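# Swap spare arm to far desk, broken arm into case

## Task

Take the unpowered, loose-jointed spare robot arm out of the open case on its desk and set it down on the empty desk on the opposite side of the room; then place the heavy broken arm (the one with red tape) into that case. At the end both arms must be at rest: no part of the spare arm may overhang the desk edge, and the broken arm must sit low enough that the lid could close, though the lid is left open. The task fails if any part of either arm drops freely by more than a few centimetres, if the case is not upright on its desk at the end, or if the robot tips over or finishes leaning. Finally release both arms and move the robot away.

## Robot and tools

ROBOT. A wheeled base that drives forward/back and turns in place but cannot slide sideways, a column with a tilting head, and two six-joint arms (left, right), each with a two-finger gripper. Folded, it measures 0.73 m long, 0.62 m wide, 1.88 m tall; its front sits 0.40 m ahead of the column. Loose objects may occasionally get a short push from outside.

FRAMES. Base frame: origin on the floor between the drive wheels, beneath the column; x forward, y left, z up. Odometry frame: where the base frame was at scene start. left_hand and right_hand are reported in the base frame, at the point where the fingers join (tips 8 mm further). Hand z = finger direction, hand y = opening direction; quat_wxyz maps (0,0,1) onto finger direction.

execute_actions. Arguments: "actions", a list holding one action or none (none only returns state and images), and "cameras", a list drawn from cam_head_left, cam_head_right, cam_left_wrist, cam_right_wrist, nav_camera, all (omitted/null/["all"] = every camera, [] = none). One action may contain:
- "base": exactly one key. translate_m: a relative drive in metres from the current spot, -3 to 3, positive forward. rotate_rad: a relative in-place turn in radians, -3.2 to 3.2, positive = left/counter-clockwise from above.
- "joints": absolute targets by name (not offsets), any subset. Radians unless noted: head_tilt_rad -0.61 to 1.308 (0 level, positive down); left_/right_joint1_rad -2.879 to 2.879; joint2 0 to 3.141; joint3 0 to 3.019; joint4 -1.692 to 1.57; joint5 -1.57 to 1.57 (positive swings the hand to robot's right); joint6 -2.094 to 2.094 (positive clockwise viewed from behind the hand); left_/right_gripper_m 0 to 0.093 metres of fingertip gap. Done-tolerances: head 0.03, joints 1-6: 0.045, 0.14, 0.09, 0.055, 0.03, 0.035; gripper 0.003.
- "speeds": caps for this action only, translate_m 0.05 to 0.8 m/s, rotate_rad 0.1 to 1 rad/s (defaults are the maxima). Arms are not slowed by it. A base move too long to finish at its capped speed is refused.
Base and joints start together. Omitted joints may still push to earlier targets. Any unknown key or out-of-range number rejects the whole call. If a result reports a stop, the rest of that reply's motion/wait/finish calls are skipped.

ARM GEOMETRY (typical). Left joint1 = -1.57 or right joint1 = 1.57, joints 5 and 6 at 0: the arm lies in a forward vertical plane 0.23 m beside the column. With a = j2 - 0.35, b = 1.05 + j2 - j3, c = b - j4 (c = 1.57 means fingers straight down): hand forward = 0.12 + 0.39 sin a + 0.38 cos b + 0.25 cos c; height = 1.46 + 0.39 cos a - 0.38 sin b - 0.25 sin c. E.g. j2,j3,j4 = 0.93, 0.78, 0.14 gives 0.60 m ahead, 1.21 m up. The real hand usually lands up to 5 cm lower and nearer (about 12 cm with heavy or far loads); trust the reported hand position (1-3 cm error). Reach about 1 m from the shoulder; lowest about 0.47 m at 0.3 m ahead, so never the floor. Fingers-down loads per arm: 3.2 kg at about 0.4 m ahead, 0.65-1.2 m up; 2 kg to 0.6 m ahead, 0.65-1.25 m; 1 kg to 0.8 m, 0.9-1.2 m; 0.3 kg to 0.6 m, 0.65-1.6 m. A gripper holds roughly 2-6 kg. Heavy loads with fingers flatter than about 1.2 rad below horizontal sag and report time_out/off_target. Use both arms for heavy pieces, keep them apart.

GRIPPER. Fingers 7 cm long; outside width is opening +1 cm at tips, +5 cm at base; body 10 x 7 cm; wrist camera juts 11 cm to one side. Grip by commanding a smaller gap than the object; off_target is then normal. A reading staying 0.002 m or more above target means something is held.

OTHER TOOLS. wait: seconds, 0 to 10; returns state and images. zoom_image: camera name and region [x0, y0, x1, y1] in pixels of that camera's latest full image, at most 504 by 504. finished_scene: scene number; irreversible, do it only when the goal holds stably. A reply without a tool call ends the run.

RESULTS. base_status/joint_status: done, off_target (resting short, may still push), contact_stop (base only; a wheel stalled), time_out, not_followed, limit_stop_at_motor_heat. "joint command not followed" with a "cause:" line means a self-collision check blocked arm targets; back each moved joint off by 0.05 rad or more, or move the other arm. on_its_own lists uncommanded behaviour; "held at" is the held target. motor_effort gives wheel motor percentages (positive = forward push), peak in brackets, noisy. wheel_motors_off = 1 while wheels are disabled. base_odometry counts wheel turns (slip counts); if turned_by_wheels and turned_by_imu disagree by over about 4% and 0.05 rad, the heading is off. base_tilt in degrees, forward/right positive. Joint torques and motor temperatures per arm follow joint_positions order.

CAMERAS. Head cameras at 1.47-1.58 m look ahead, tilted down by head_tilt_rad. Wrist cameras sit 0.10 m behind the fingertips, looking along the fingers angled 0.62 rad; with fingers down, picture-up points away from the robot. nav_camera is at the base front, 0.23 m high. Calibration lines give K, distortion and T_world_to_cam in base frame.

AVOID. Gentle contact: step 0.05 rad per call from your last target; changes under 0.03 rad (0.08 for joints 2-3) may not move. A blocked arm keeps pushing and heats; resend the reported positions to relax it (a loaded arm sinks a little). MOTOR HOT warns at 85 °C; at 100 °C that arm and gripper go limp and drop their load. Never let arms strike or press each other. A stalled base: reverse 0.05 m before retrying or turning. Desks 0.30-1.20 m high can catch the column and make wheels slip; back off if forward tilt drops 0.5 degrees. Hard pushing about 3 s cuts wheel power for 2 s. Lower the arms onto surfaces, never release them in the air, and keep the case upright.

Each tool is called after ">>>" as name([rows], argument=value, ...), one row to a line, values as JSON.

## Session

>>> execute_actions(actions=[])

Scene clock: 0.00 s.
Joint torques (N m, as the arm reports them, + toward a larger angle): no reading
Motor temperatures (°C, as the motors report them): left_arm=[27 32 29 28 27 27] | right_arm=[26 31 27 27 28 26]
base_odometry: x=+0.000 y=+0.000 heading=+0.000 (m, m, rad; odometry frame)
turned_by_wheels: +0.000 (rad since the last result)
turned_by_imu: +0.000 (rad since the last result)
base_tilt: forward=+0.3 right=-0.1 (deg)
base_status: not commanded
joint_positions: head_tilt_rad=+0.872 left_joint1_rad=-1.545 left_joint2_rad=+0.893 left_joint3_rad=+0.422 left_joint4_rad=-0.984 left_joint5_rad=-0.048 left_joint6_rad=-0.087 left_gripper_m=+0.095 right_joint1_rad=+1.568 right_joint2_rad=+0.884 right_joint3_rad=+0.378 right_joint4_rad=-0.932 right_joint5_rad=-0.033 right_joint6_rad=+0.025 right_gripper_m=+0.094
joint_status: not commanded
wheel_motors_off: 0
motor_effort: left_wheel=+3 right_wheel=+2 (%)
left_hand: x=+0.1466 y=+0.2380 z=+1.2574 quat_wxyz=(+0.448, +0.038, -0.892, -0.048) (m; base frame)
right_hand: x=+0.1329 y=-0.2204 z=+1.2549 quat_wxyz=(+0.441, -0.020, -0.897, -0.009) (m; base frame)
pictures: cam_head_left, cam_head_right, cam_left_wrist, cam_right_wrist, nav_camera
camera_calibration (this result's frames):
cam_head_left: T_world_to_cam=[[0.0434284, -0.99896, -0.0139011, 0.0726209], [-0.711408, -0.0211524, -0.702461, 1.11672], [0.701436, 0.0403961, -0.711587, 0.986288], [0, 0, 0, 1]] pos_world=[0.0994692, 0.0563244, 1.48729]
cam_head_right: T_world_to_cam=[[0.0297868, -0.999493, -0.0112186, -0.0251468], [-0.710913, -0.0132941, -0.703154, 1.11249], [0.702649, 0.0289202, -0.710949, 0.977622], [0, 0, 0, 1]] pos_world=[0.104708, -0.0386174, 1.47701]
cam_left_wrist: T_world_to_cam=[[0.0160244, -0.993911, -0.109015, 0.376441], [-0.0126197, -0.109222, 0.993937, -1.2221], [-0.999792, -0.0145515, -0.0142931, 0.293566], [0, 0, 0, 1]] pos_world=[0.272051, 0.244941, 1.25993]
cam_right_wrist: T_world_to_cam=[[-0.0629763, -0.997822, 0.0196217, -0.236211], [-0.0472337, 0.0226186, 0.998628, -1.23404], [-0.996897, 0.0619631, -0.0485552, 0.333428], [0, 0, 0, 1]] pos_world=[0.25923, -0.228445, 1.25317]
Images, in order (width x height): cam_head_left 672x504, cam_head_right 672x504, cam_left_wrist 672x504, cam_right_wrist 672x504, nav_camera 672x504.

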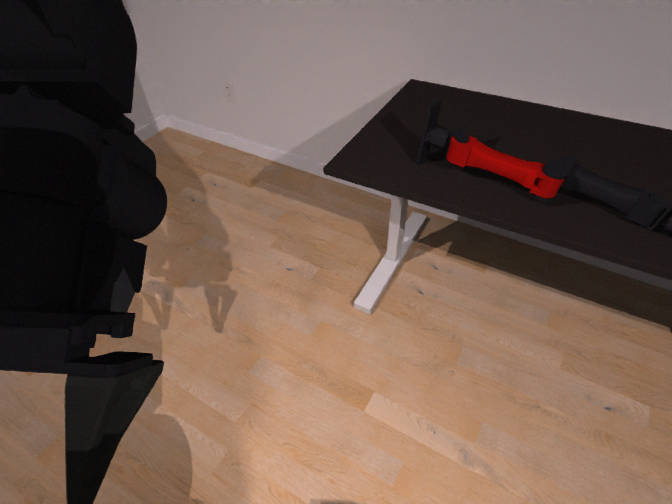

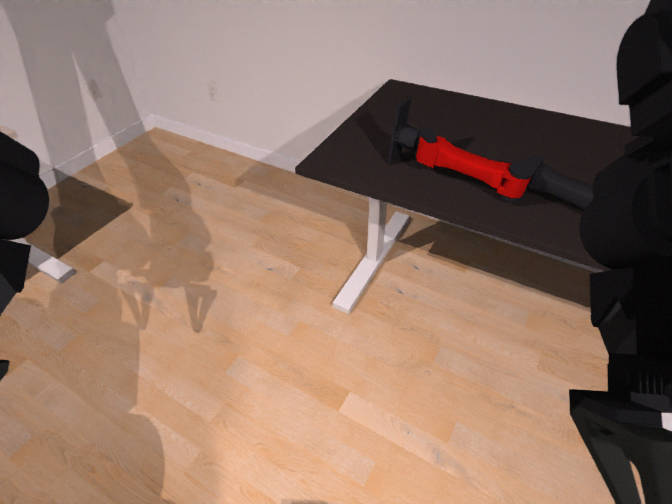

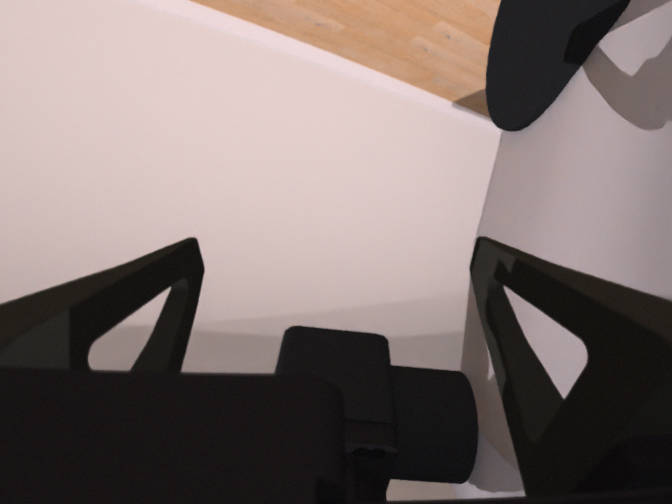

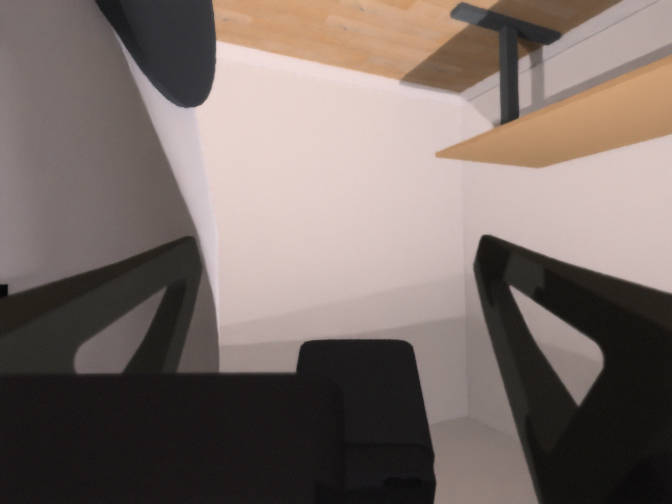

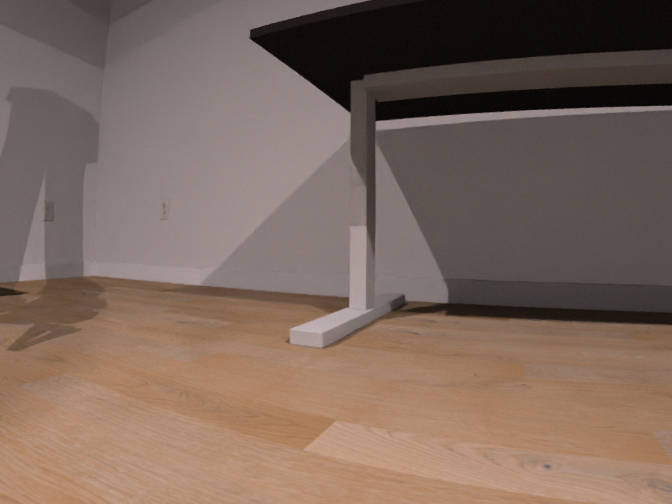

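>>> execute_actions([
  {"base": {"rotate_rad": 1.14}, "joints": {"head_tilt_rad": 0.55, "left_joint1_rad": -1.66, "left_joint2_rad": 1.33, "left_joint3_rad": 0.69, "left_joint4_rad": 0.115, "left_joint5_rad": 0.0, "left_joint6_rad": -1.57, "left_gripper_m": 0.093, "right_joint1_rad": 1.66, "right_joint2_rad": 1.33, "right_joint3_rad": 0.69, "right_joint4_rad": 0.115, "right_joint5_rad": 0.0, "right_joint6_rad": 1.57, "right_gripper_m": 0.093}},
], cameras=["cam_head_left", "cam_head_right", "nav_camera"])

Scene clock: 5.17 s.
Joint torques (N m, as the arm reports them, + toward a larger angle): left_arm=[ -0.42 -12.27  -1.34   0.4   -0.08  -0.01] | right_arm=[  0.88 -13.72  -1.87   0.53  -0.04   0.08]
Motor temperatures (°C, as the motors report them): left_arm=[27 33 29 28 27 27] | right_arm=[26 31 27 27 28 26]
base_odometry: x=+0.000 y=+0.000 heading=+1.140 (m, m, rad; odometry frame)
turned_by_wheels: +1.140 (rad since the last result)
turned_by_imu: +1.121 (rad since the last result)
base_tilt: forward=+0.3 right=-0.1 (deg)
base_status: done
joint_positions: head_tilt_rad=+0.568 left_joint1_rad=-1.664 left_joint2_rad=+1.332 left_joint3_rad=+0.699 left_joint4_rad=+0.104 left_joint5_rad=-0.001 left_joint6_rad=-1.562 left_gripper_m=+0.093 right_joint1_rad=+1.658 right_joint2_rad=+1.328 right_joint3_rad=+0.694 right_joint4_rad=+0.104 right_joint5_rad=-0.001 right_joint6_rad=+1.558 right_gripper_m=+0.093
joint_status: all done
wheel_motors_off: 0
motor_effort: left_wheel=+0(32) right_wheel=+1(38) (%)
left_hand: x=+0.4006 y=+0.1766 z=+1.0452 quat_wxyz=(+0.030, +0.687, -0.726, +0.026) (m; base frame)
right_hand: x=+0.3995 y=-0.1805 z=+1.0461 quat_wxyz=(+0.029, -0.686, -0.726, -0.025) (m; base frame)
pictures: cam_head_left, cam_head_right, nav_camera
camera_calibration (this result's frames):
cam_head_left: T_world_to_cam=[[0.0455982, -0.99896, -0.000256451, 0.0514997], [-0.46837, -0.0211524, -0.883279, 1.38302], [0.882355, 0.0403961, -0.468848, 0.603424], [0, 0, 0, 1]] pos_world=[0.112985, 0.0563244, 1.50452]
cam_head_right: T_world_to_cam=[[0.0317794, -0.999493, -0.00178268, -0.0397777], [-0.46769, -0.0132941, -0.883792, 1.37851], [0.883321, 0.0289202, -0.467876, 0.594256], [0, 0, 0, 1]] pos_world=[0.121062, -0.0386174, 1.49629]
Images, in order (width x height): cam_head_left 672x504, cam_head_right 672x504, nav_camera 672x504.

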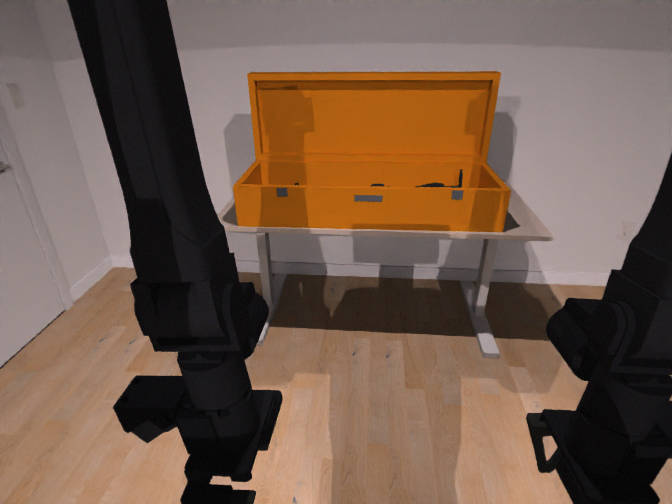

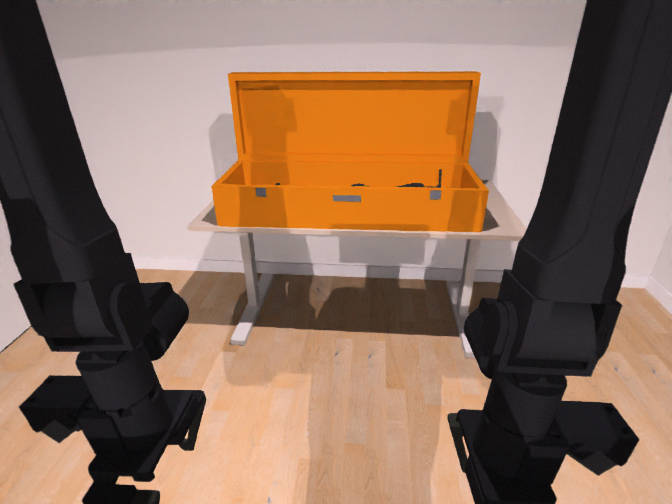

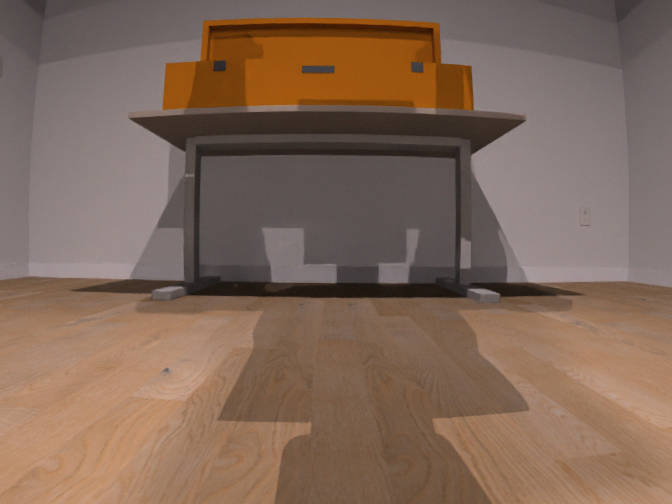

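>>> zoom_image(camera="cam_head_right", region=[180, 60, 540, 360])

>>> zoom_image(camera="cam_head_left", region=[210, 60, 570, 360])

Region (180, 60, 540, 360) of cam_head_right's 672x504 image, scaled by 1.400, with more detail than that image has.

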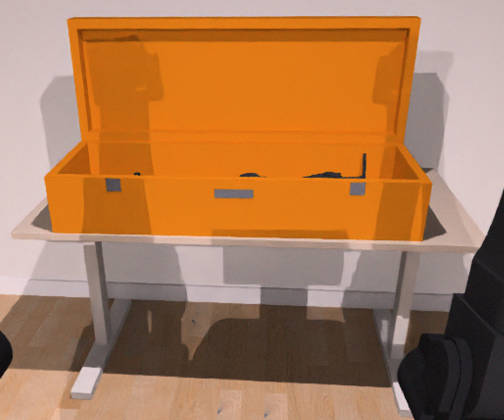

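Region (210, 60, 570, 360) of cam_head_left's 672x504 image, scaled by 1.400, with more detail than that image has.

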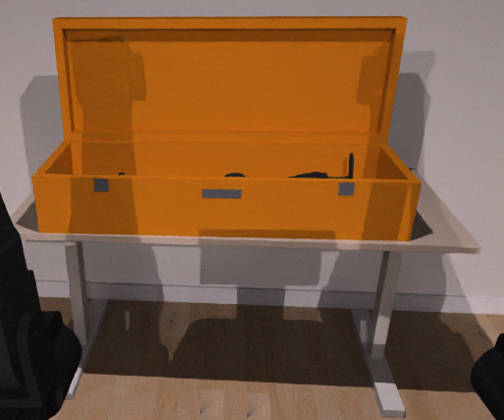

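>>> execute_actions([
  {"base": {"rotate_rad": -0.03}},
], cameras=[])

>>> execute_actions([
  {"base": {"translate_m": 1.45}, "joints": {"head_tilt_rad": 1.1}},
], cameras=["cam_head_left", "cam_head_right"])

Scene clock: 10.87 s.
Joint torques (N m, as the arm reports them, + toward a larger angle): left_arm=[ -0.44 -12.28  -1.17   0.49  -0.07  -0.01] | right_arm=[  0.97 -13.21  -2.05   0.57  -0.04   0.07]
Motor temperatures (°C, as the motors report them): left_arm=[27 33 29 28 27 27] | right_arm=[26 31 27 27 28 26]
base_odometry: x=+0.000 y=+0.000 heading=+1.110 (m, m, rad; odometry frame)
turned_by_wheels: -0.030 (rad since the last result)
turned_by_imu: -0.031 (rad since the last result)
base_tilt: forward=+0.3 right=-0.1 (deg)
base_status: done
joint_positions: head_tilt_rad=+0.568 left_joint1_rad=-1.664 left_joint2_rad=+1.332 left_joint3_rad=+0.696 left_joint4_rad=+0.104 left_joint5_rad=-0.001 left_joint6_rad=-1.562 left_gripper_m=+0.093 right_joint1_rad=+1.658 right_joint2_rad=+1.328 right_joint3_rad=+0.693 right_joint4_rad=+0.104 right_joint5_rad=-0.001 right_joint6_rad=+1.558 right_gripper_m=+0.093
joint_status: not commanded
wheel_motors_off: 0
motor_effort: left_wheel=+0(19) right_wheel=-1(24) (%)
left_hand: x=+0.3990 y=+0.1767 z=+1.0453 quat_wxyz=(+0.031, +0.687, -0.726, +0.025) (m; base frame)
right_hand: x=+0.3990 y=-0.1805 z=+1.0462 quat_wxyz=(+0.029, -0.686, -0.726, -0.025) (m; base frame)
pictures: none
No camera images: the call's "cameras" was empty. Leave "cameras" out to get every camera's image.

Scene clock: 14.50 s.
Joint torques (N m, as the arm reports them, + toward a larger angle): left_arm=[ -0.35 -12.32  -0.87   0.35  -0.08  -0.02] | right_arm=[  0.82 -13.33  -1.76   0.57  -0.04   0.07]
Motor temperatures (°C, as the motors report them): left_arm=[27 33 29 28 27 27] | right_arm=[26 32 27 27 28 26]
base_odometry: x=+0.644 y=+1.299 heading=+1.111 (m, m, rad; odometry frame)
turned_by_wheels: +0.000 (rad since the last result)
turned_by_imu: +0.003 (rad since the last result)
base_tilt: forward=+0.3 right=-0.1 (deg)
base_status: done
joint_positions: head_tilt_rad=+1.100 left_joint1_rad=-1.664 left_joint2_rad=+1.332 left_joint3_rad=+0.691 left_joint4_rad=+0.104 left_joint5_rad=-0.001 left_joint6_rad=-1.562 left_gripper_m=+0.093 right_joint1_rad=+1.658 right_joint2_rad=+1.328 right_joint3_rad=+0.693 right_joint4_rad=+0.104 right_joint5_rad=-0.001 right_joint6_rad=+1.558 right_gripper_m=+0.093
joint_status: all done
wheel_motors_off: 0
motor_effort: left_wheel=+0(44) right_wheel=-2(55) (%)
left_hand: x=+0.3959 y=+0.1769 z=+1.0455 quat_wxyz=(+0.032, +0.687, -0.726, +0.024) (m; base frame)
right_hand: x=+0.3988 y=-0.1806 z=+1.0462 quat_wxyz=(+0.029, -0.686, -0.726, -0.025) (m; base frame)
pictures: cam_head_left, cam_head_right
camera_calibration (this result's frames):
cam_head_left: T_world_to_cam=[[0.0391707, -0.99896, -0.0233435, 0.0873752], [-0.851588, -0.0211524, -0.523785, 0.848564], [0.522746, 0.0403961, -0.851531, 1.21074], [0, 0, 0, 1]] pos_world=[0.0862968, 0.0563244, 1.47748]
cam_head_right: T_world_to_cam=[[0.0264865, -0.999493, -0.0176515, -0.015075], [-0.851262, -0.0132941, -0.524572, 0.844492], [0.524072, 0.0289202, -0.851183, 1.20251], [0, 0, 0, 1]] pos_world=[0.0890806, -0.0386174, 1.46629]
Images, in order (width x height): cam_head_left 672x504, cam_head_right 672x504.

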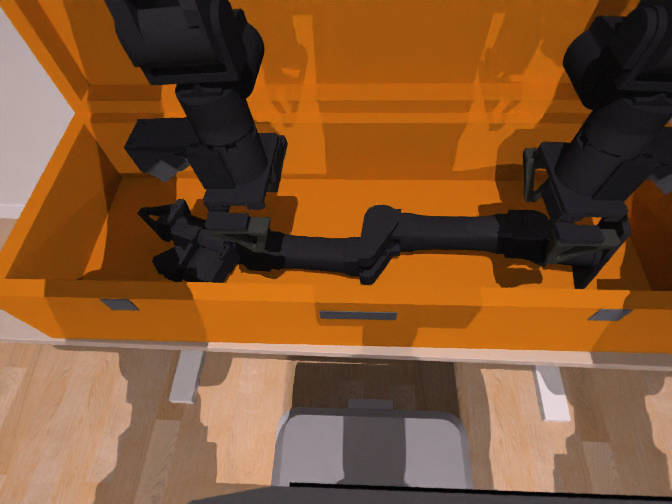

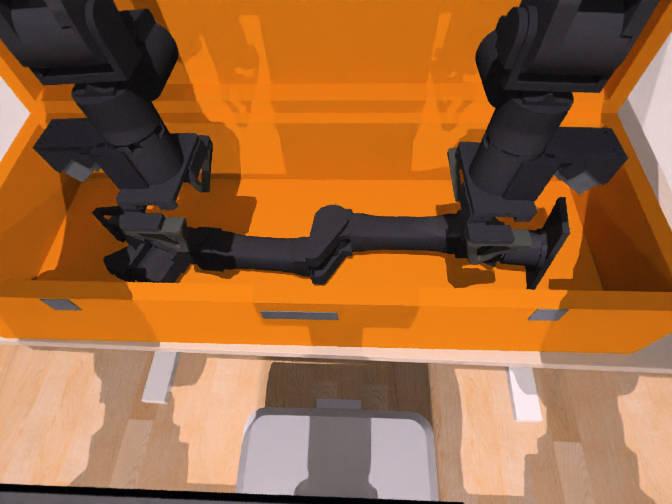

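>>> execute_actions([
  {"base": {"translate_m": 0.14}, "joints": {"head_tilt_rad": 1.2, "left_joint2_rad": 1.607, "left_joint3_rad": 0.763, "left_joint4_rad": 0.324, "left_joint6_rad": -1.68, "right_joint2_rad": 1.575, "right_joint3_rad": 0.85, "right_joint4_rad": 0.204}},
], cameras=["cam_head_left", "cam_head_right", "cam_left_wrist", "cam_right_wrist"])

Scene clock: 25.87 s.
Joint torques (N m, as the arm reports them, + toward a larger angle): left_arm=[ -0.49 -13.11  -3.03   0.56  -0.08  -0.01] | right_arm=[  0.94 -14.93  -2.89   0.48  -0.04   0.07]
Motor temperatures (°C, as the motors report them): left_arm=[27 34 29 28 27 27] | right_arm=[26 32 27 27 28 26]
base_odometry: x=+0.706 y=+1.425 heading=+1.111 (m, m, rad; odometry frame)
turned_by_wheels: +0.000 (rad since the last result)
turned_by_imu: -0.001 (rad since the last result)
base_tilt: forward=+0.3 right=+0.0 (deg)
base_status: done
joint_positions: head_tilt_rad=+1.198 left_joint1_rad=-1.664 left_joint2_rad=+1.618 left_joint3_rad=+0.768 left_joint4_rad=+0.312 left_joint5_rad=-0.001 left_joint6_rad=-1.672 left_gripper_m=+0.093 right_joint1_rad=+1.658 right_joint2_rad=+1.576 right_joint3_rad=+0.855 right_joint4_rad=+0.195 right_joint5_rad=-0.001 right_joint6_rad=+1.559 right_gripper_m=+0.093
joint_status: all done
wheel_motors_off: 0
motor_effort: left_wheel=+1(36) right_wheel=+0(41) (%)
left_hand: x=+0.3645 y=+0.1718 z=+0.9640 quat_wxyz=(+0.034, +0.725, -0.687, +0.021) (m; base frame)
right_hand: x=+0.4097 y=-0.1740 z=+0.9662 quat_wxyz=(+0.028, -0.687, -0.726, -0.026) (m; base frame)
pictures: cam_head_left, cam_head_right, cam_left_wrist, cam_right_wrist
camera_calibration (this result's frames):
cam_head_left: T_world_to_cam=[[0.0366797, -0.99896, -0.0270899, 0.0932692], [-0.899059, -0.0211524, -0.437317, 0.717777], [0.436289, 0.0403961, -0.898899, 1.28801], [0, 0, 0, 1]] pos_world=[0.0799595, 0.0563244, 1.47421]
cam_head_right: T_world_to_cam=[[0.0246181, -0.999493, -0.0201757, -0.0110944], [-0.898812, -0.0132941, -0.438133, 0.713752], [0.437642, 0.0289202, -0.898684, 1.27998], [0, 0, 0, 1]] pos_world=[0.0816266, -0.0386174, 1.4628]
cam_left_wrist: T_world_to_cam=[[0.999062, 0.0384174, -0.0199781, -0.346373], [0.0422061, -0.760829, 0.647578, -0.509163], [0.00967828, -0.647814, -0.761737, 0.967599], [0, 0, 0, 1]] pos_world=[0.358173, 0.252744, 1.05986]
cam_right_wrist: T_world_to_cam=[[-0.999579, -0.0288697, -0.00297724, 0.407319], [-0.024261, 0.774867, 0.631659, -0.457575], [-0.0159288, 0.631465, -0.775241, 0.991766], [0, 0, 0, 1]] pos_world=[0.411844, -0.259947, 1.0591]
Images, in order (width x height): cam_head_left 672x504, cam_head_right 672x504, cam_left_wrist 672x504, cam_right_wrist 672x504.

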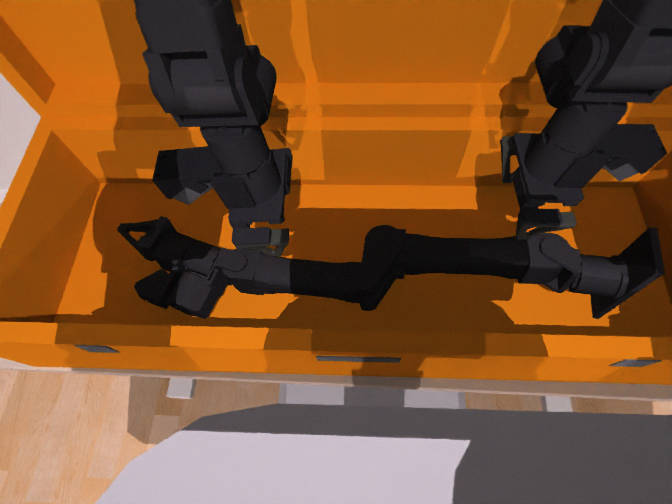

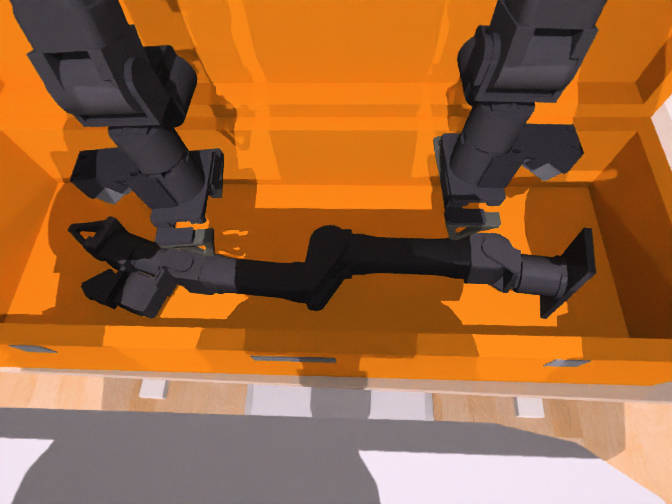

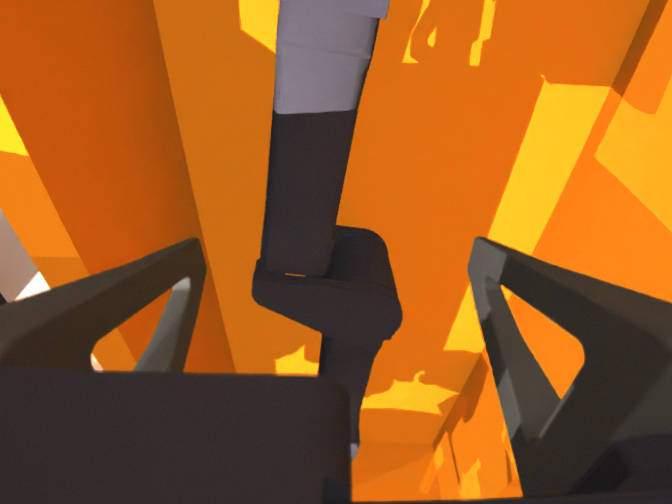

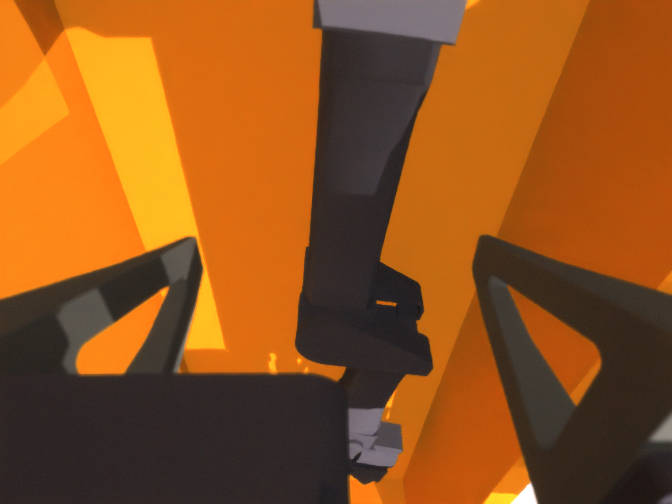

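>>> execute_actions([
  {"joints": {"left_joint1_rad": -1.645, "left_joint2_rad": 1.928, "left_joint3_rad": 0.979, "left_joint4_rad": 0.444, "left_joint6_rad": -1.525, "right_joint1_rad": 1.645, "right_joint2_rad": 1.813, "right_joint3_rad": 0.98, "right_joint4_rad": 0.318, "right_joint6_rad": 1.655}},
], cameras=["cam_head_left", "cam_left_wrist", "cam_right_wrist"])

Scene clock: 33.47 s.
Joint torques (N m, as the arm reports them, + toward a larger angle): left_arm=[ -0.64 -13.23  -3.9    0.21  -0.08   0.13] | right_arm=[ -0.1  -14.75  -3.27   0.13  -0.04   0.08]
Motor temperatures (°C, as the motors report them): left_arm=[27 34 29 28 27 27] | right_arm=[26 32 27 27 28 26]
base_odometry: x=+0.706 y=+1.425 heading=+1.111 (m, m, rad; odometry frame)
turned_by_wheels: +0.000 (rad since the last result)
turned_by_imu: -0.001 (rad since the last result)
base_tilt: forward=+0.3 right=-0.1 (deg)
base_status: not commanded
joint_positions: head_tilt_rad=+1.198 left_joint1_rad=-1.652 left_joint2_rad=+1.942 left_joint3_rad=+0.982 left_joint4_rad=+0.440 left_joint5_rad=-0.001 left_joint6_rad=-1.531 left_gripper_m=+0.093 right_joint1_rad=+1.654 right_joint2_rad=+1.821 right_joint3_rad=+0.979 right_joint4_rad=+0.315 right_joint5_rad=-0.001 right_joint6_rad=+1.644 right_gripper_m=+0.093
joint_status: all done
wheel_motors_off: 0
motor_effort: left_wheel=+1(1) right_wheel=-1(1) (%)
left_hand: x=+0.3470 y=+0.1717 z=+0.8564 quat_wxyz=(+0.023, +0.678, -0.734, +0.026) (m; base frame)
right_hand: x=+0.3853 y=-0.1716 z=+0.8862 quat_wxyz=(+0.028, -0.718, -0.696, -0.023) (m; base frame)
pictures: cam_head_left, cam_left_wrist, cam_right_wrist
camera_calibration (this result's frames):
cam_head_left: T_world_to_cam=[[0.0366797, -0.99896, -0.0270899, 0.0932692], [-0.899059, -0.0211524, -0.437317, 0.717777], [0.436289, 0.0403961, -0.898899, 1.28801], [0, 0, 0, 1]] pos_world=[0.0799595, 0.0563244, 1.47421]
cam_left_wrist: T_world_to_cam=[[0.995494, -0.0945208, 0.00760934, -0.33055], [-0.0774363, -0.763992, 0.640563, -0.390738], [-0.0547331, -0.638265, -0.767868, 0.911708], [0, 0, 0, 1]] pos_world=[0.348704, 0.252147, 0.952879]
cam_right_wrist: T_world_to_cam=[[-0.998343, 0.0574027, 0.00398732, 0.390941], [0.0471432, 0.776242, 0.62867, -0.434174], [0.0329923, 0.627816, -0.777662, 0.910438], [0, 0, 0, 1]] pos_world=[0.380725, -0.257004, 0.979406]
Images, in order (width x height): cam_head_left 672x504, cam_left_wrist 672x504, cam_right_wrist 672x504.

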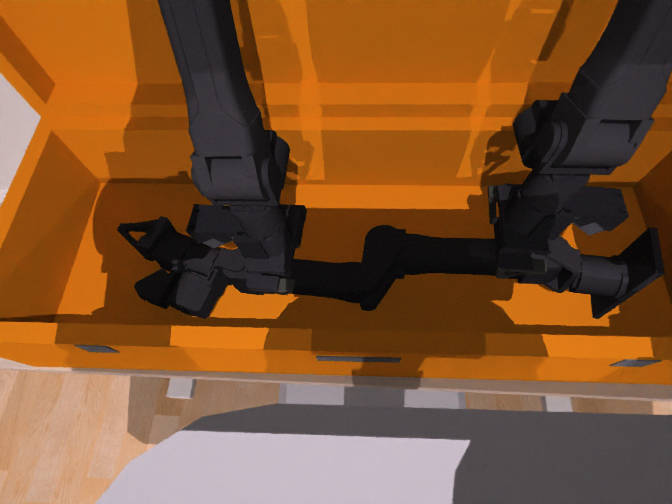

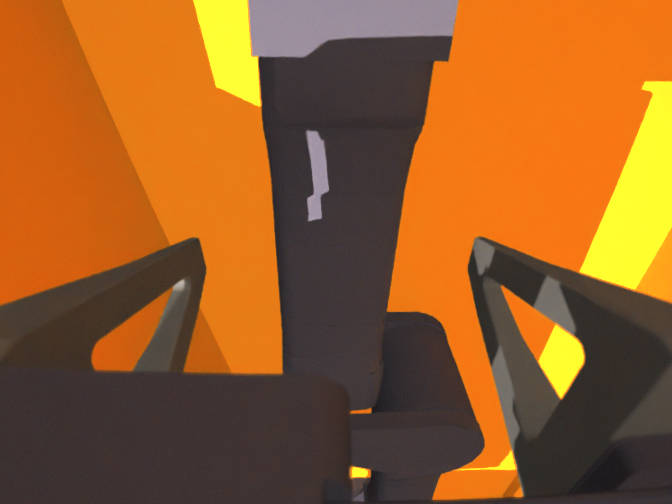

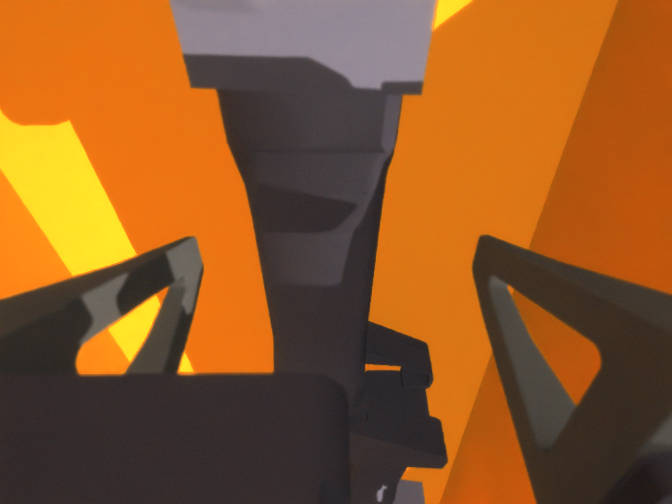

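>>> execute_actions([
  {"joints": {"left_joint1_rad": -1.64, "left_joint2_rad": 2.026, "left_joint3_rad": 1.079, "left_joint4_rad": 0.435, "right_joint1_rad": 1.64, "right_joint2_rad": 1.888, "right_joint3_rad": 1.071, "right_joint4_rad": 0.304}},
], cameras=["cam_left_wrist", "cam_right_wrist"])

Scene clock: 38.00 s.
Joint torques (N m, as the arm reports them, + toward a larger angle): left_arm=[ -0.6  -10.88  -3.01   0.09  -0.09   0.13] | right_arm=[  0.23 -12.84  -2.84   0.12  -0.02   0.07]
Motor temperatures (°C, as the motors report them): left_arm=[27 34 29 28 27 27] | right_arm=[26 32 27 27 28 26]
base_odometry: x=+0.706 y=+1.425 heading=+1.111 (m, m, rad; odometry frame)
turned_by_wheels: +0.000 (rad since the last result)
turned_by_imu: -0.001 (rad since the last result)
base_tilt: forward=+0.3 right=+0.0 (deg)
base_status: not commanded
joint_positions: head_tilt_rad=+1.198 left_joint1_rad=-1.649 left_joint2_rad=+2.010 left_joint3_rad=+1.075 left_joint4_rad=+0.436 left_joint5_rad=-0.001 left_joint6_rad=-1.531 left_gripper_m=+0.093 right_joint1_rad=+1.650 right_joint2_rad=+1.866 right_joint3_rad=+1.070 right_joint4_rad=+0.307 right_joint5_rad=-0.001 right_joint6_rad=+1.644 right_gripper_m=+0.093
joint_status: all done
wheel_motors_off: 0
motor_effort: left_wheel=+1(2) right_wheel=-1(1) (%)
left_hand: x=+0.3587 y=+0.1709 z=+0.8264 quat_wxyz=(+0.015, +0.678, -0.734, +0.032) (m; base frame)
right_hand: x=+0.4123 y=-0.1714 z=+0.8639 quat_wxyz=(+0.014, -0.719, -0.694, -0.036) (m; base frame)
pictures: cam_left_wrist, cam_right_wrist
camera_calibration (this result's frames):
cam_left_wrist: T_world_to_cam=[[0.995366, -0.092235, 0.0271767, -0.358563], [-0.0883158, -0.76516, 0.637754, -0.364779], [-0.0380287, -0.637199, -0.769761, 0.884249], [0, 0, 0, 1]] pos_world=[0.358313, 0.251257, 0.923044]
cam_right_wrist: T_world_to_cam=[[-0.997513, 0.0619249, -0.0336491, 0.450961], [0.0270149, 0.776948, 0.628985, -0.41347], [0.0650934, 0.626511, -0.776689, 0.877843], [0, 0, 0, 1]] pos_world=[0.403867, -0.256659, 0.957052]
Images, in order (width x height): cam_left_wrist 672x504, cam_right_wrist 672x504.

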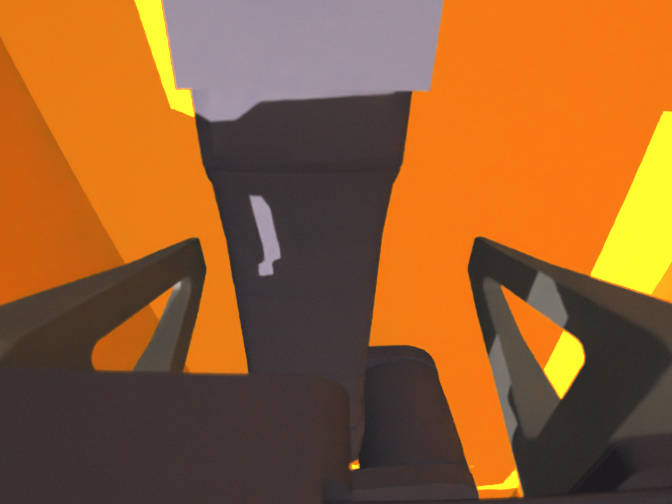

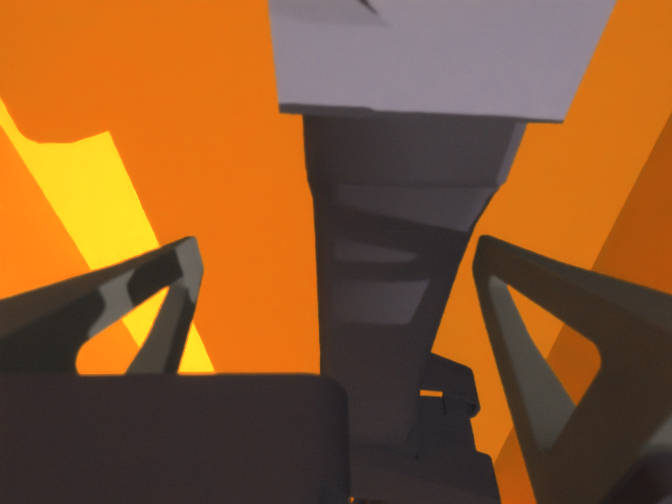

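>>> execute_actions([
  {"joints": {"left_joint2_rad": 2.05, "right_joint2_rad": 1.918}},
], cameras=["cam_left_wrist", "cam_right_wrist"])

Scene clock: 39.77 s.
Joint torques (N m, as the arm reports them, + toward a larger angle): left_arm=[ -0.78 -10.54  -3.34  -0.01  -0.1    0.13] | right_arm=[  0.28 -13.12  -3.71   0.1   -0.03   0.07]
Motor temperatures (°C, as the motors report them): left_arm=[27 34 29 28 27 27] | right_arm=[26 32 27 27 28 26]
base_odometry: x=+0.706 y=+1.425 heading=+1.111 (m, m, rad; odometry frame)
turned_by_wheels: +0.000 (rad since the last result)
turned_by_imu: -0.001 (rad since the last result)
base_tilt: forward=+0.3 right=-0.1 (deg)
base_status: not commanded
joint_positions: head_tilt_rad=+1.198 left_joint1_rad=-1.649 left_joint2_rad=+2.032 left_joint3_rad=+1.076 left_joint4_rad=+0.436 left_joint5_rad=-0.001 left_joint6_rad=-1.531 left_gripper_m=+0.093 right_joint1_rad=+1.650 right_joint2_rad=+1.901 right_joint3_rad=+1.073 right_joint4_rad=+0.307 right_joint5_rad=-0.001 right_joint6_rad=+1.644 right_gripper_m=+0.093
joint_status: all done
wheel_motors_off: 0
motor_effort: left_wheel=+1(1) right_wheel=-4(4) (%)
left_hand: x=+0.3458 y=+0.1711 z=+0.8213 quat_wxyz=(+0.022, +0.678, -0.734, +0.025) (m; base frame)
right_hand: x=+0.3932 y=-0.1714 z=+0.8538 quat_wxyz=(+0.025, -0.718, -0.695, -0.024) (m; base frame)
pictures: cam_left_wrist, cam_right_wrist
camera_calibration (this result's frames):
cam_left_wrist: T_world_to_cam=[[0.995584, -0.0936138, 0.00703757, -0.328901], [-0.0764998, -0.765553, 0.638809, -0.367439], [-0.0544137, -0.636526, -0.769333, 0.885152], [0, 0, 0, 1]] pos_world=[0.347504, 0.251339, 0.918014]
cam_right_wrist: T_world_to_cam=[[-0.998214, 0.0597104, -0.00184829, 0.404251], [0.0453667, 0.777824, 0.626842, -0.41176], [0.0388667, 0.625639, -0.779144, 0.88351], [0, 0, 0, 1]] pos_world=[0.38787, -0.256619, 0.947237]
Images, in order (width x height): cam_left_wrist 672x504, cam_right_wrist 672x504.

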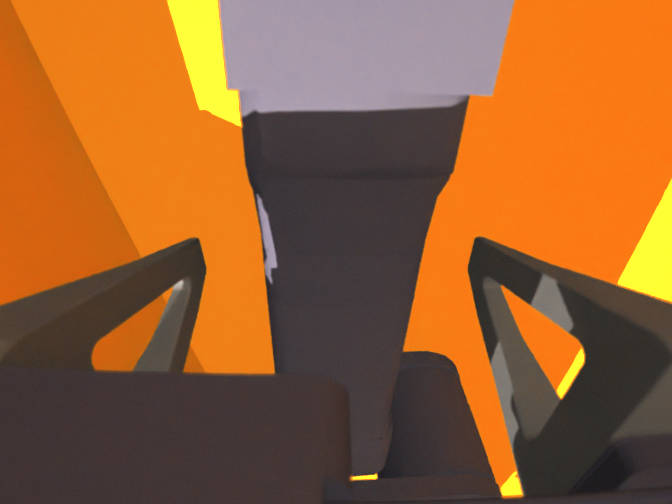

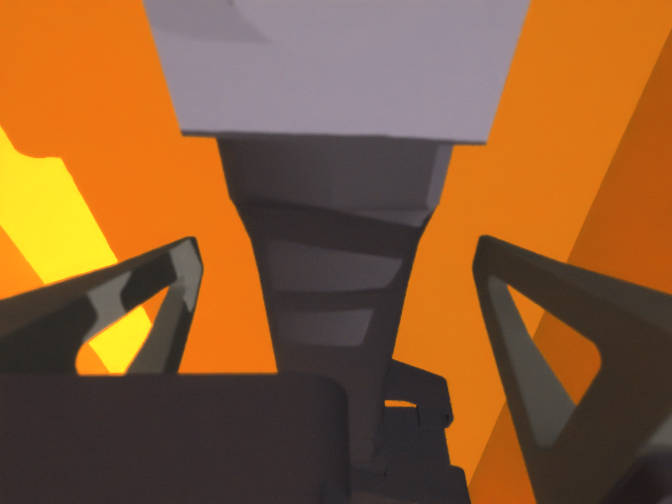

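>>> execute_actions([
  {"joints": {"left_joint2_rad": 2.14, "left_joint3_rad": 1.184, "left_joint4_rad": 0.425, "right_joint2_rad": 1.998, "right_joint3_rad": 1.158}},
], cameras=["cam_left_wrist", "cam_right_wrist"])

Scene clock: 42.70 s.
Joint torques (N m, as the arm reports them, + toward a larger angle): left_arm=[ -0.7  -11.18  -3.71  -0.33  -0.09   0.13] | right_arm=[  0.3  -13.62  -3.93   0.05  -0.03   0.07]
Motor temperatures (°C, as the motors report them): left_arm=[27 34 29 28 27 27] | right_arm=[26 32 27 27 28 26]
base_odometry: x=+0.706 y=+1.425 heading=+1.111 (m, m, rad; odometry frame)
turned_by_wheels: +0.000 (rad since the last result)
turned_by_imu: -0.001 (rad since the last result)
base_tilt: forward=+0.3 right=+0.0 (deg)
base_status: not commanded
joint_positions: head_tilt_rad=+1.198 left_joint1_rad=-1.649 left_joint2_rad=+2.131 left_joint3_rad=+1.188 left_joint4_rad=+0.434 left_joint5_rad=-0.001 left_joint6_rad=-1.531 left_gripper_m=+0.093 right_joint1_rad=+1.650 right_joint2_rad=+1.984 right_joint3_rad=+1.165 right_joint4_rad=+0.307 right_joint5_rad=-0.001 right_joint6_rad=+1.644 right_gripper_m=+0.093
joint_status: all done
wheel_motors_off: 0
motor_effort: left_wheel=+2(2) right_wheel=+0(2) (%)
left_hand: x=+0.3467 y=+0.1684 z=+0.7817 quat_wxyz=(+0.018, +0.678, -0.734, +0.029) (m; base frame)
right_hand: x=+0.3981 y=-0.1690 z=+0.8210 quat_wxyz=(+0.022, -0.718, -0.695, -0.028) (m; base frame)
pictures: cam_left_wrist, cam_right_wrist
camera_calibration (this result's frames):
cam_left_wrist: T_world_to_cam=[[0.995511, -0.0928352, 0.0184378, -0.338756], [-0.0831907, -0.765328, 0.638241, -0.341412], [-0.0451403, -0.63691, -0.769616, 0.85003], [0, 0, 0, 1]] pos_world=[0.347204, 0.248652, 0.878346]
cam_right_wrist: T_world_to_cam=[[-0.998112, 0.0603654, -0.0113152, 0.416821], [0.0399123, 0.77756, 0.627541, -0.391772], [0.0466801, 0.625905, -0.778501, 0.852626], [0, 0, 0, 1]] pos_world=[0.39187, -0.254199, 0.91434]
Images, in order (width x height): cam_left_wrist 672x504, cam_right_wrist 672x504.

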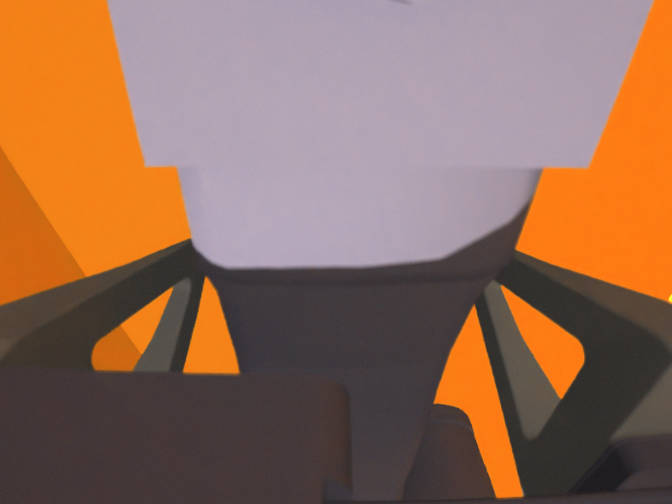

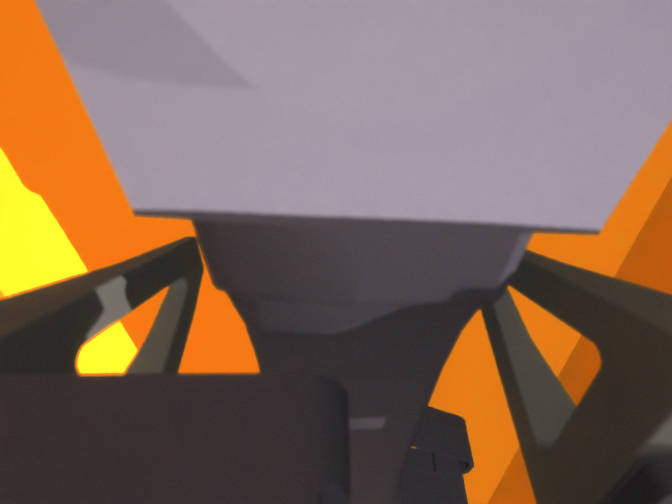

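>>> execute_actions([
  {"joints": {"left_gripper_m": 0.0, "right_gripper_m": 0.0}},
], cameras=["cam_left_wrist", "cam_right_wrist"])

Scene clock: 44.07 s.
Joint torques (N m, as the arm reports them, + toward a larger angle): left_arm=[ -0.87 -11.1   -3.79  -0.17  -0.08   0.02] | right_arm=[  0.31 -13.48  -3.75   0.04   0.     0.05]
Motor temperatures (°C, as the motors report them): left_arm=[27 34 29 28 27 27] | right_arm=[26 32 27 27 28 26]
base_odometry: x=+0.706 y=+1.425 heading=+1.111 (m, m, rad; odometry frame)
turned_by_wheels: +0.000 (rad since the last result)
turned_by_imu: +0.000 (rad since the last result)
base_tilt: forward=+0.3 right=-0.1 (deg)
base_status: not commanded
joint_positions: head_tilt_rad=+1.198 left_joint1_rad=-1.649 left_joint2_rad=+2.131 left_joint3_rad=+1.189 left_joint4_rad=+0.432 left_joint5_rad=-0.001 left_joint6_rad=-1.520 left_gripper_m=+0.054 right_joint1_rad=+1.650 right_joint2_rad=+1.987 right_joint3_rad=+1.162 right_joint4_rad=+0.305 right_joint5_rad=-0.001 right_joint6_rad=+1.647 right_gripper_m=+0.053
joint_status: left_gripper_m off_target (ended at +0.054, target +0.000); right_gripper_m off_target (ended at +0.053, target +0.000)
wheel_motors_off: 0
motor_effort: left_wheel=+1(1) right_wheel=-4(1) (%)
left_hand: x=+0.3470 y=+0.1683 z=+0.7814 quat_wxyz=(+0.018, +0.674, -0.738, +0.029) (m; base frame)
right_hand: x=+0.3943 y=-0.1690 z=+0.8205 quat_wxyz=(+0.024, -0.719, -0.694, -0.025) (m; base frame)
pictures: cam_left_wrist, cam_right_wrist
camera_calibration (this result's frames):
cam_left_wrist: T_world_to_cam=[[0.9945, -0.103114, 0.0183546, -0.336951], [-0.0910475, -0.764535, 0.63812, -0.338567], [-0.0517665, -0.636282, -0.769718, 0.852117], [0, 0, 0, 1]] pos_world=[0.348383, 0.248596, 0.878121]
cam_right_wrist: T_world_to_cam=[[-0.998012, 0.0629053, -0.00386871, 0.407303], [0.0465669, 0.777378, 0.627308, -0.393766], [0.0424684, 0.625881, -0.778762, 0.854368], [0, 0, 0, 1]] pos_world=[0.388546, -0.254249, 0.913938]
Images, in order (width x height): cam_left_wrist 672x504, cam_right_wrist 672x504.

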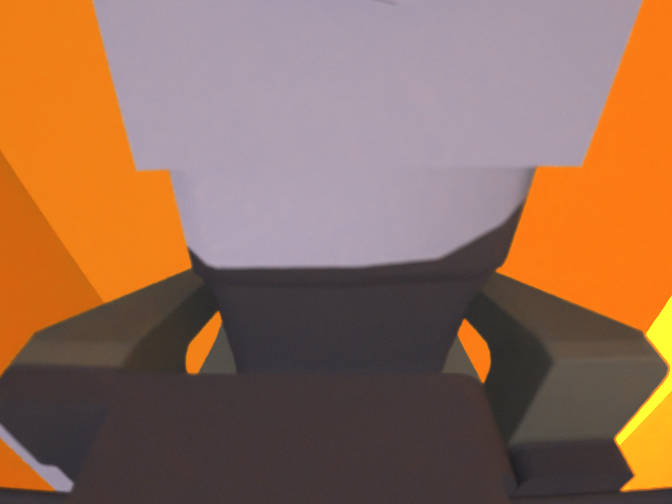

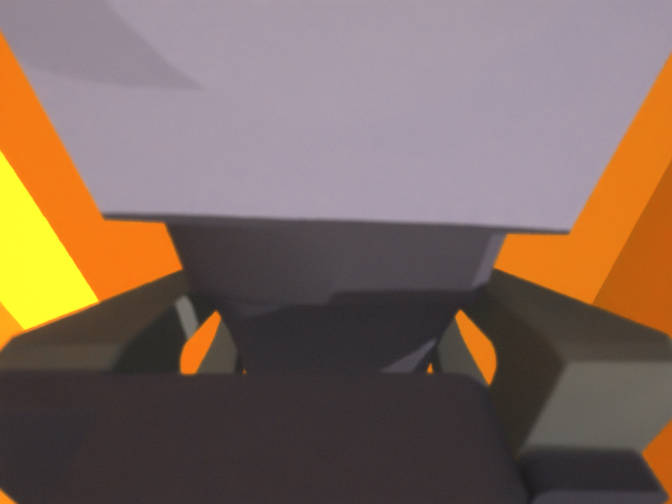

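>>> execute_actions([
  {"joints": {"left_joint1_rad": -1.662, "left_joint2_rad": 1.85, "left_joint3_rad": 0.915, "left_joint4_rad": 0.443, "left_joint6_rad": -1.53, "right_joint1_rad": 1.662, "right_joint2_rad": 1.69, "right_joint3_rad": 0.925, "right_joint4_rad": 0.297}},
], cameras=["cam_head_left", "cam_head_right"])

Scene clock: 50.33 s.
Joint torques (N m, as the arm reports them, + toward a larger angle): left_arm=[ -1.91 -19.03  -8.46   0.01   0.     0.01] | right_arm=[  0.96 -21.38  -6.77   0.08  -0.39  -0.04]
Motor temperatures (°C, as the motors report them): left_arm=[27 34 30 28 27 27] | right_arm=[26 32 27 27 28 26]
base_odometry: x=+0.706 y=+1.425 heading=+1.111 (m, m, rad; odometry frame)
turned_by_wheels: +0.000 (rad since the last result)
turned_by_imu: -0.001 (rad since the last result)
base_tilt: forward=+0.3 right=-0.1 (deg)
base_status: not commanded
joint_positions: head_tilt_rad=+1.198 left_joint1_rad=-1.657 left_joint2_rad=+1.942 left_joint3_rad=+0.972 left_joint4_rad=+0.444 left_joint5_rad=-0.003 left_joint6_rad=-1.526 left_gripper_m=+0.054 right_joint1_rad=+1.664 right_joint2_rad=+1.784 right_joint3_rad=+0.960 right_joint4_rad=+0.297 right_joint5_rad=+0.008 right_joint6_rad=+1.653 right_gripper_m=+0.053
joint_status: all done
wheel_motors_off: 0
motor_effort: left_wheel=+0(2) right_wheel=-3(3) (%)
left_hand: x=+0.3423 y=+0.1688 z=+0.8583 quat_wxyz=(+0.025, +0.675, -0.737, +0.026) (m; base frame)
right_hand: x=+0.3898 y=-0.1672 z=+0.8986 quat_wxyz=(+0.028, -0.719, -0.694, -0.023) (m; base frame)
pictures: cam_head_left, cam_head_right
camera_calibration (this result's frames):
cam_head_left: T_world_to_cam=[[0.0366797, -0.99896, -0.0270899, 0.0932692], [-0.899059, -0.0211524, -0.437317, 0.717777], [0.436289, 0.0403961, -0.898899, 1.28801], [0, 0, 0, 1]] pos_world=[0.0799595, 0.0563244, 1.47421]
cam_head_right: T_world_to_cam=[[0.0246181, -0.999493, -0.0201757, -0.0110944], [-0.898812, -0.0132941, -0.438132, 0.713752], [0.437642, 0.0289202, -0.898684, 1.27999], [0, 0, 0, 1]] pos_world=[0.0816266, -0.0386174, 1.4628]
Images, in order (width x height): cam_head_left 672x504, cam_head_right 672x504.

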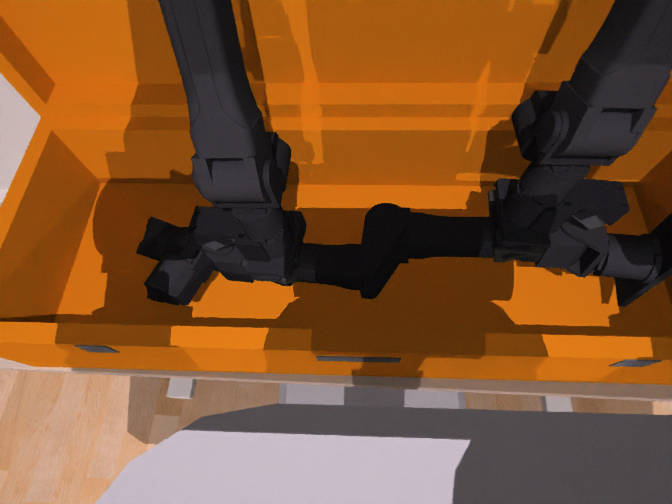

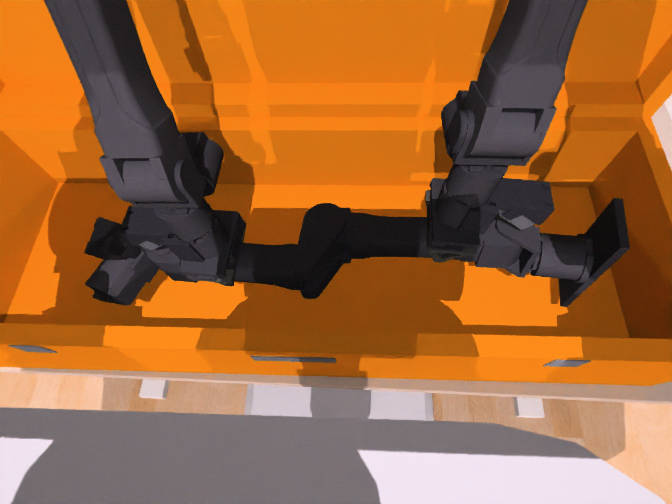

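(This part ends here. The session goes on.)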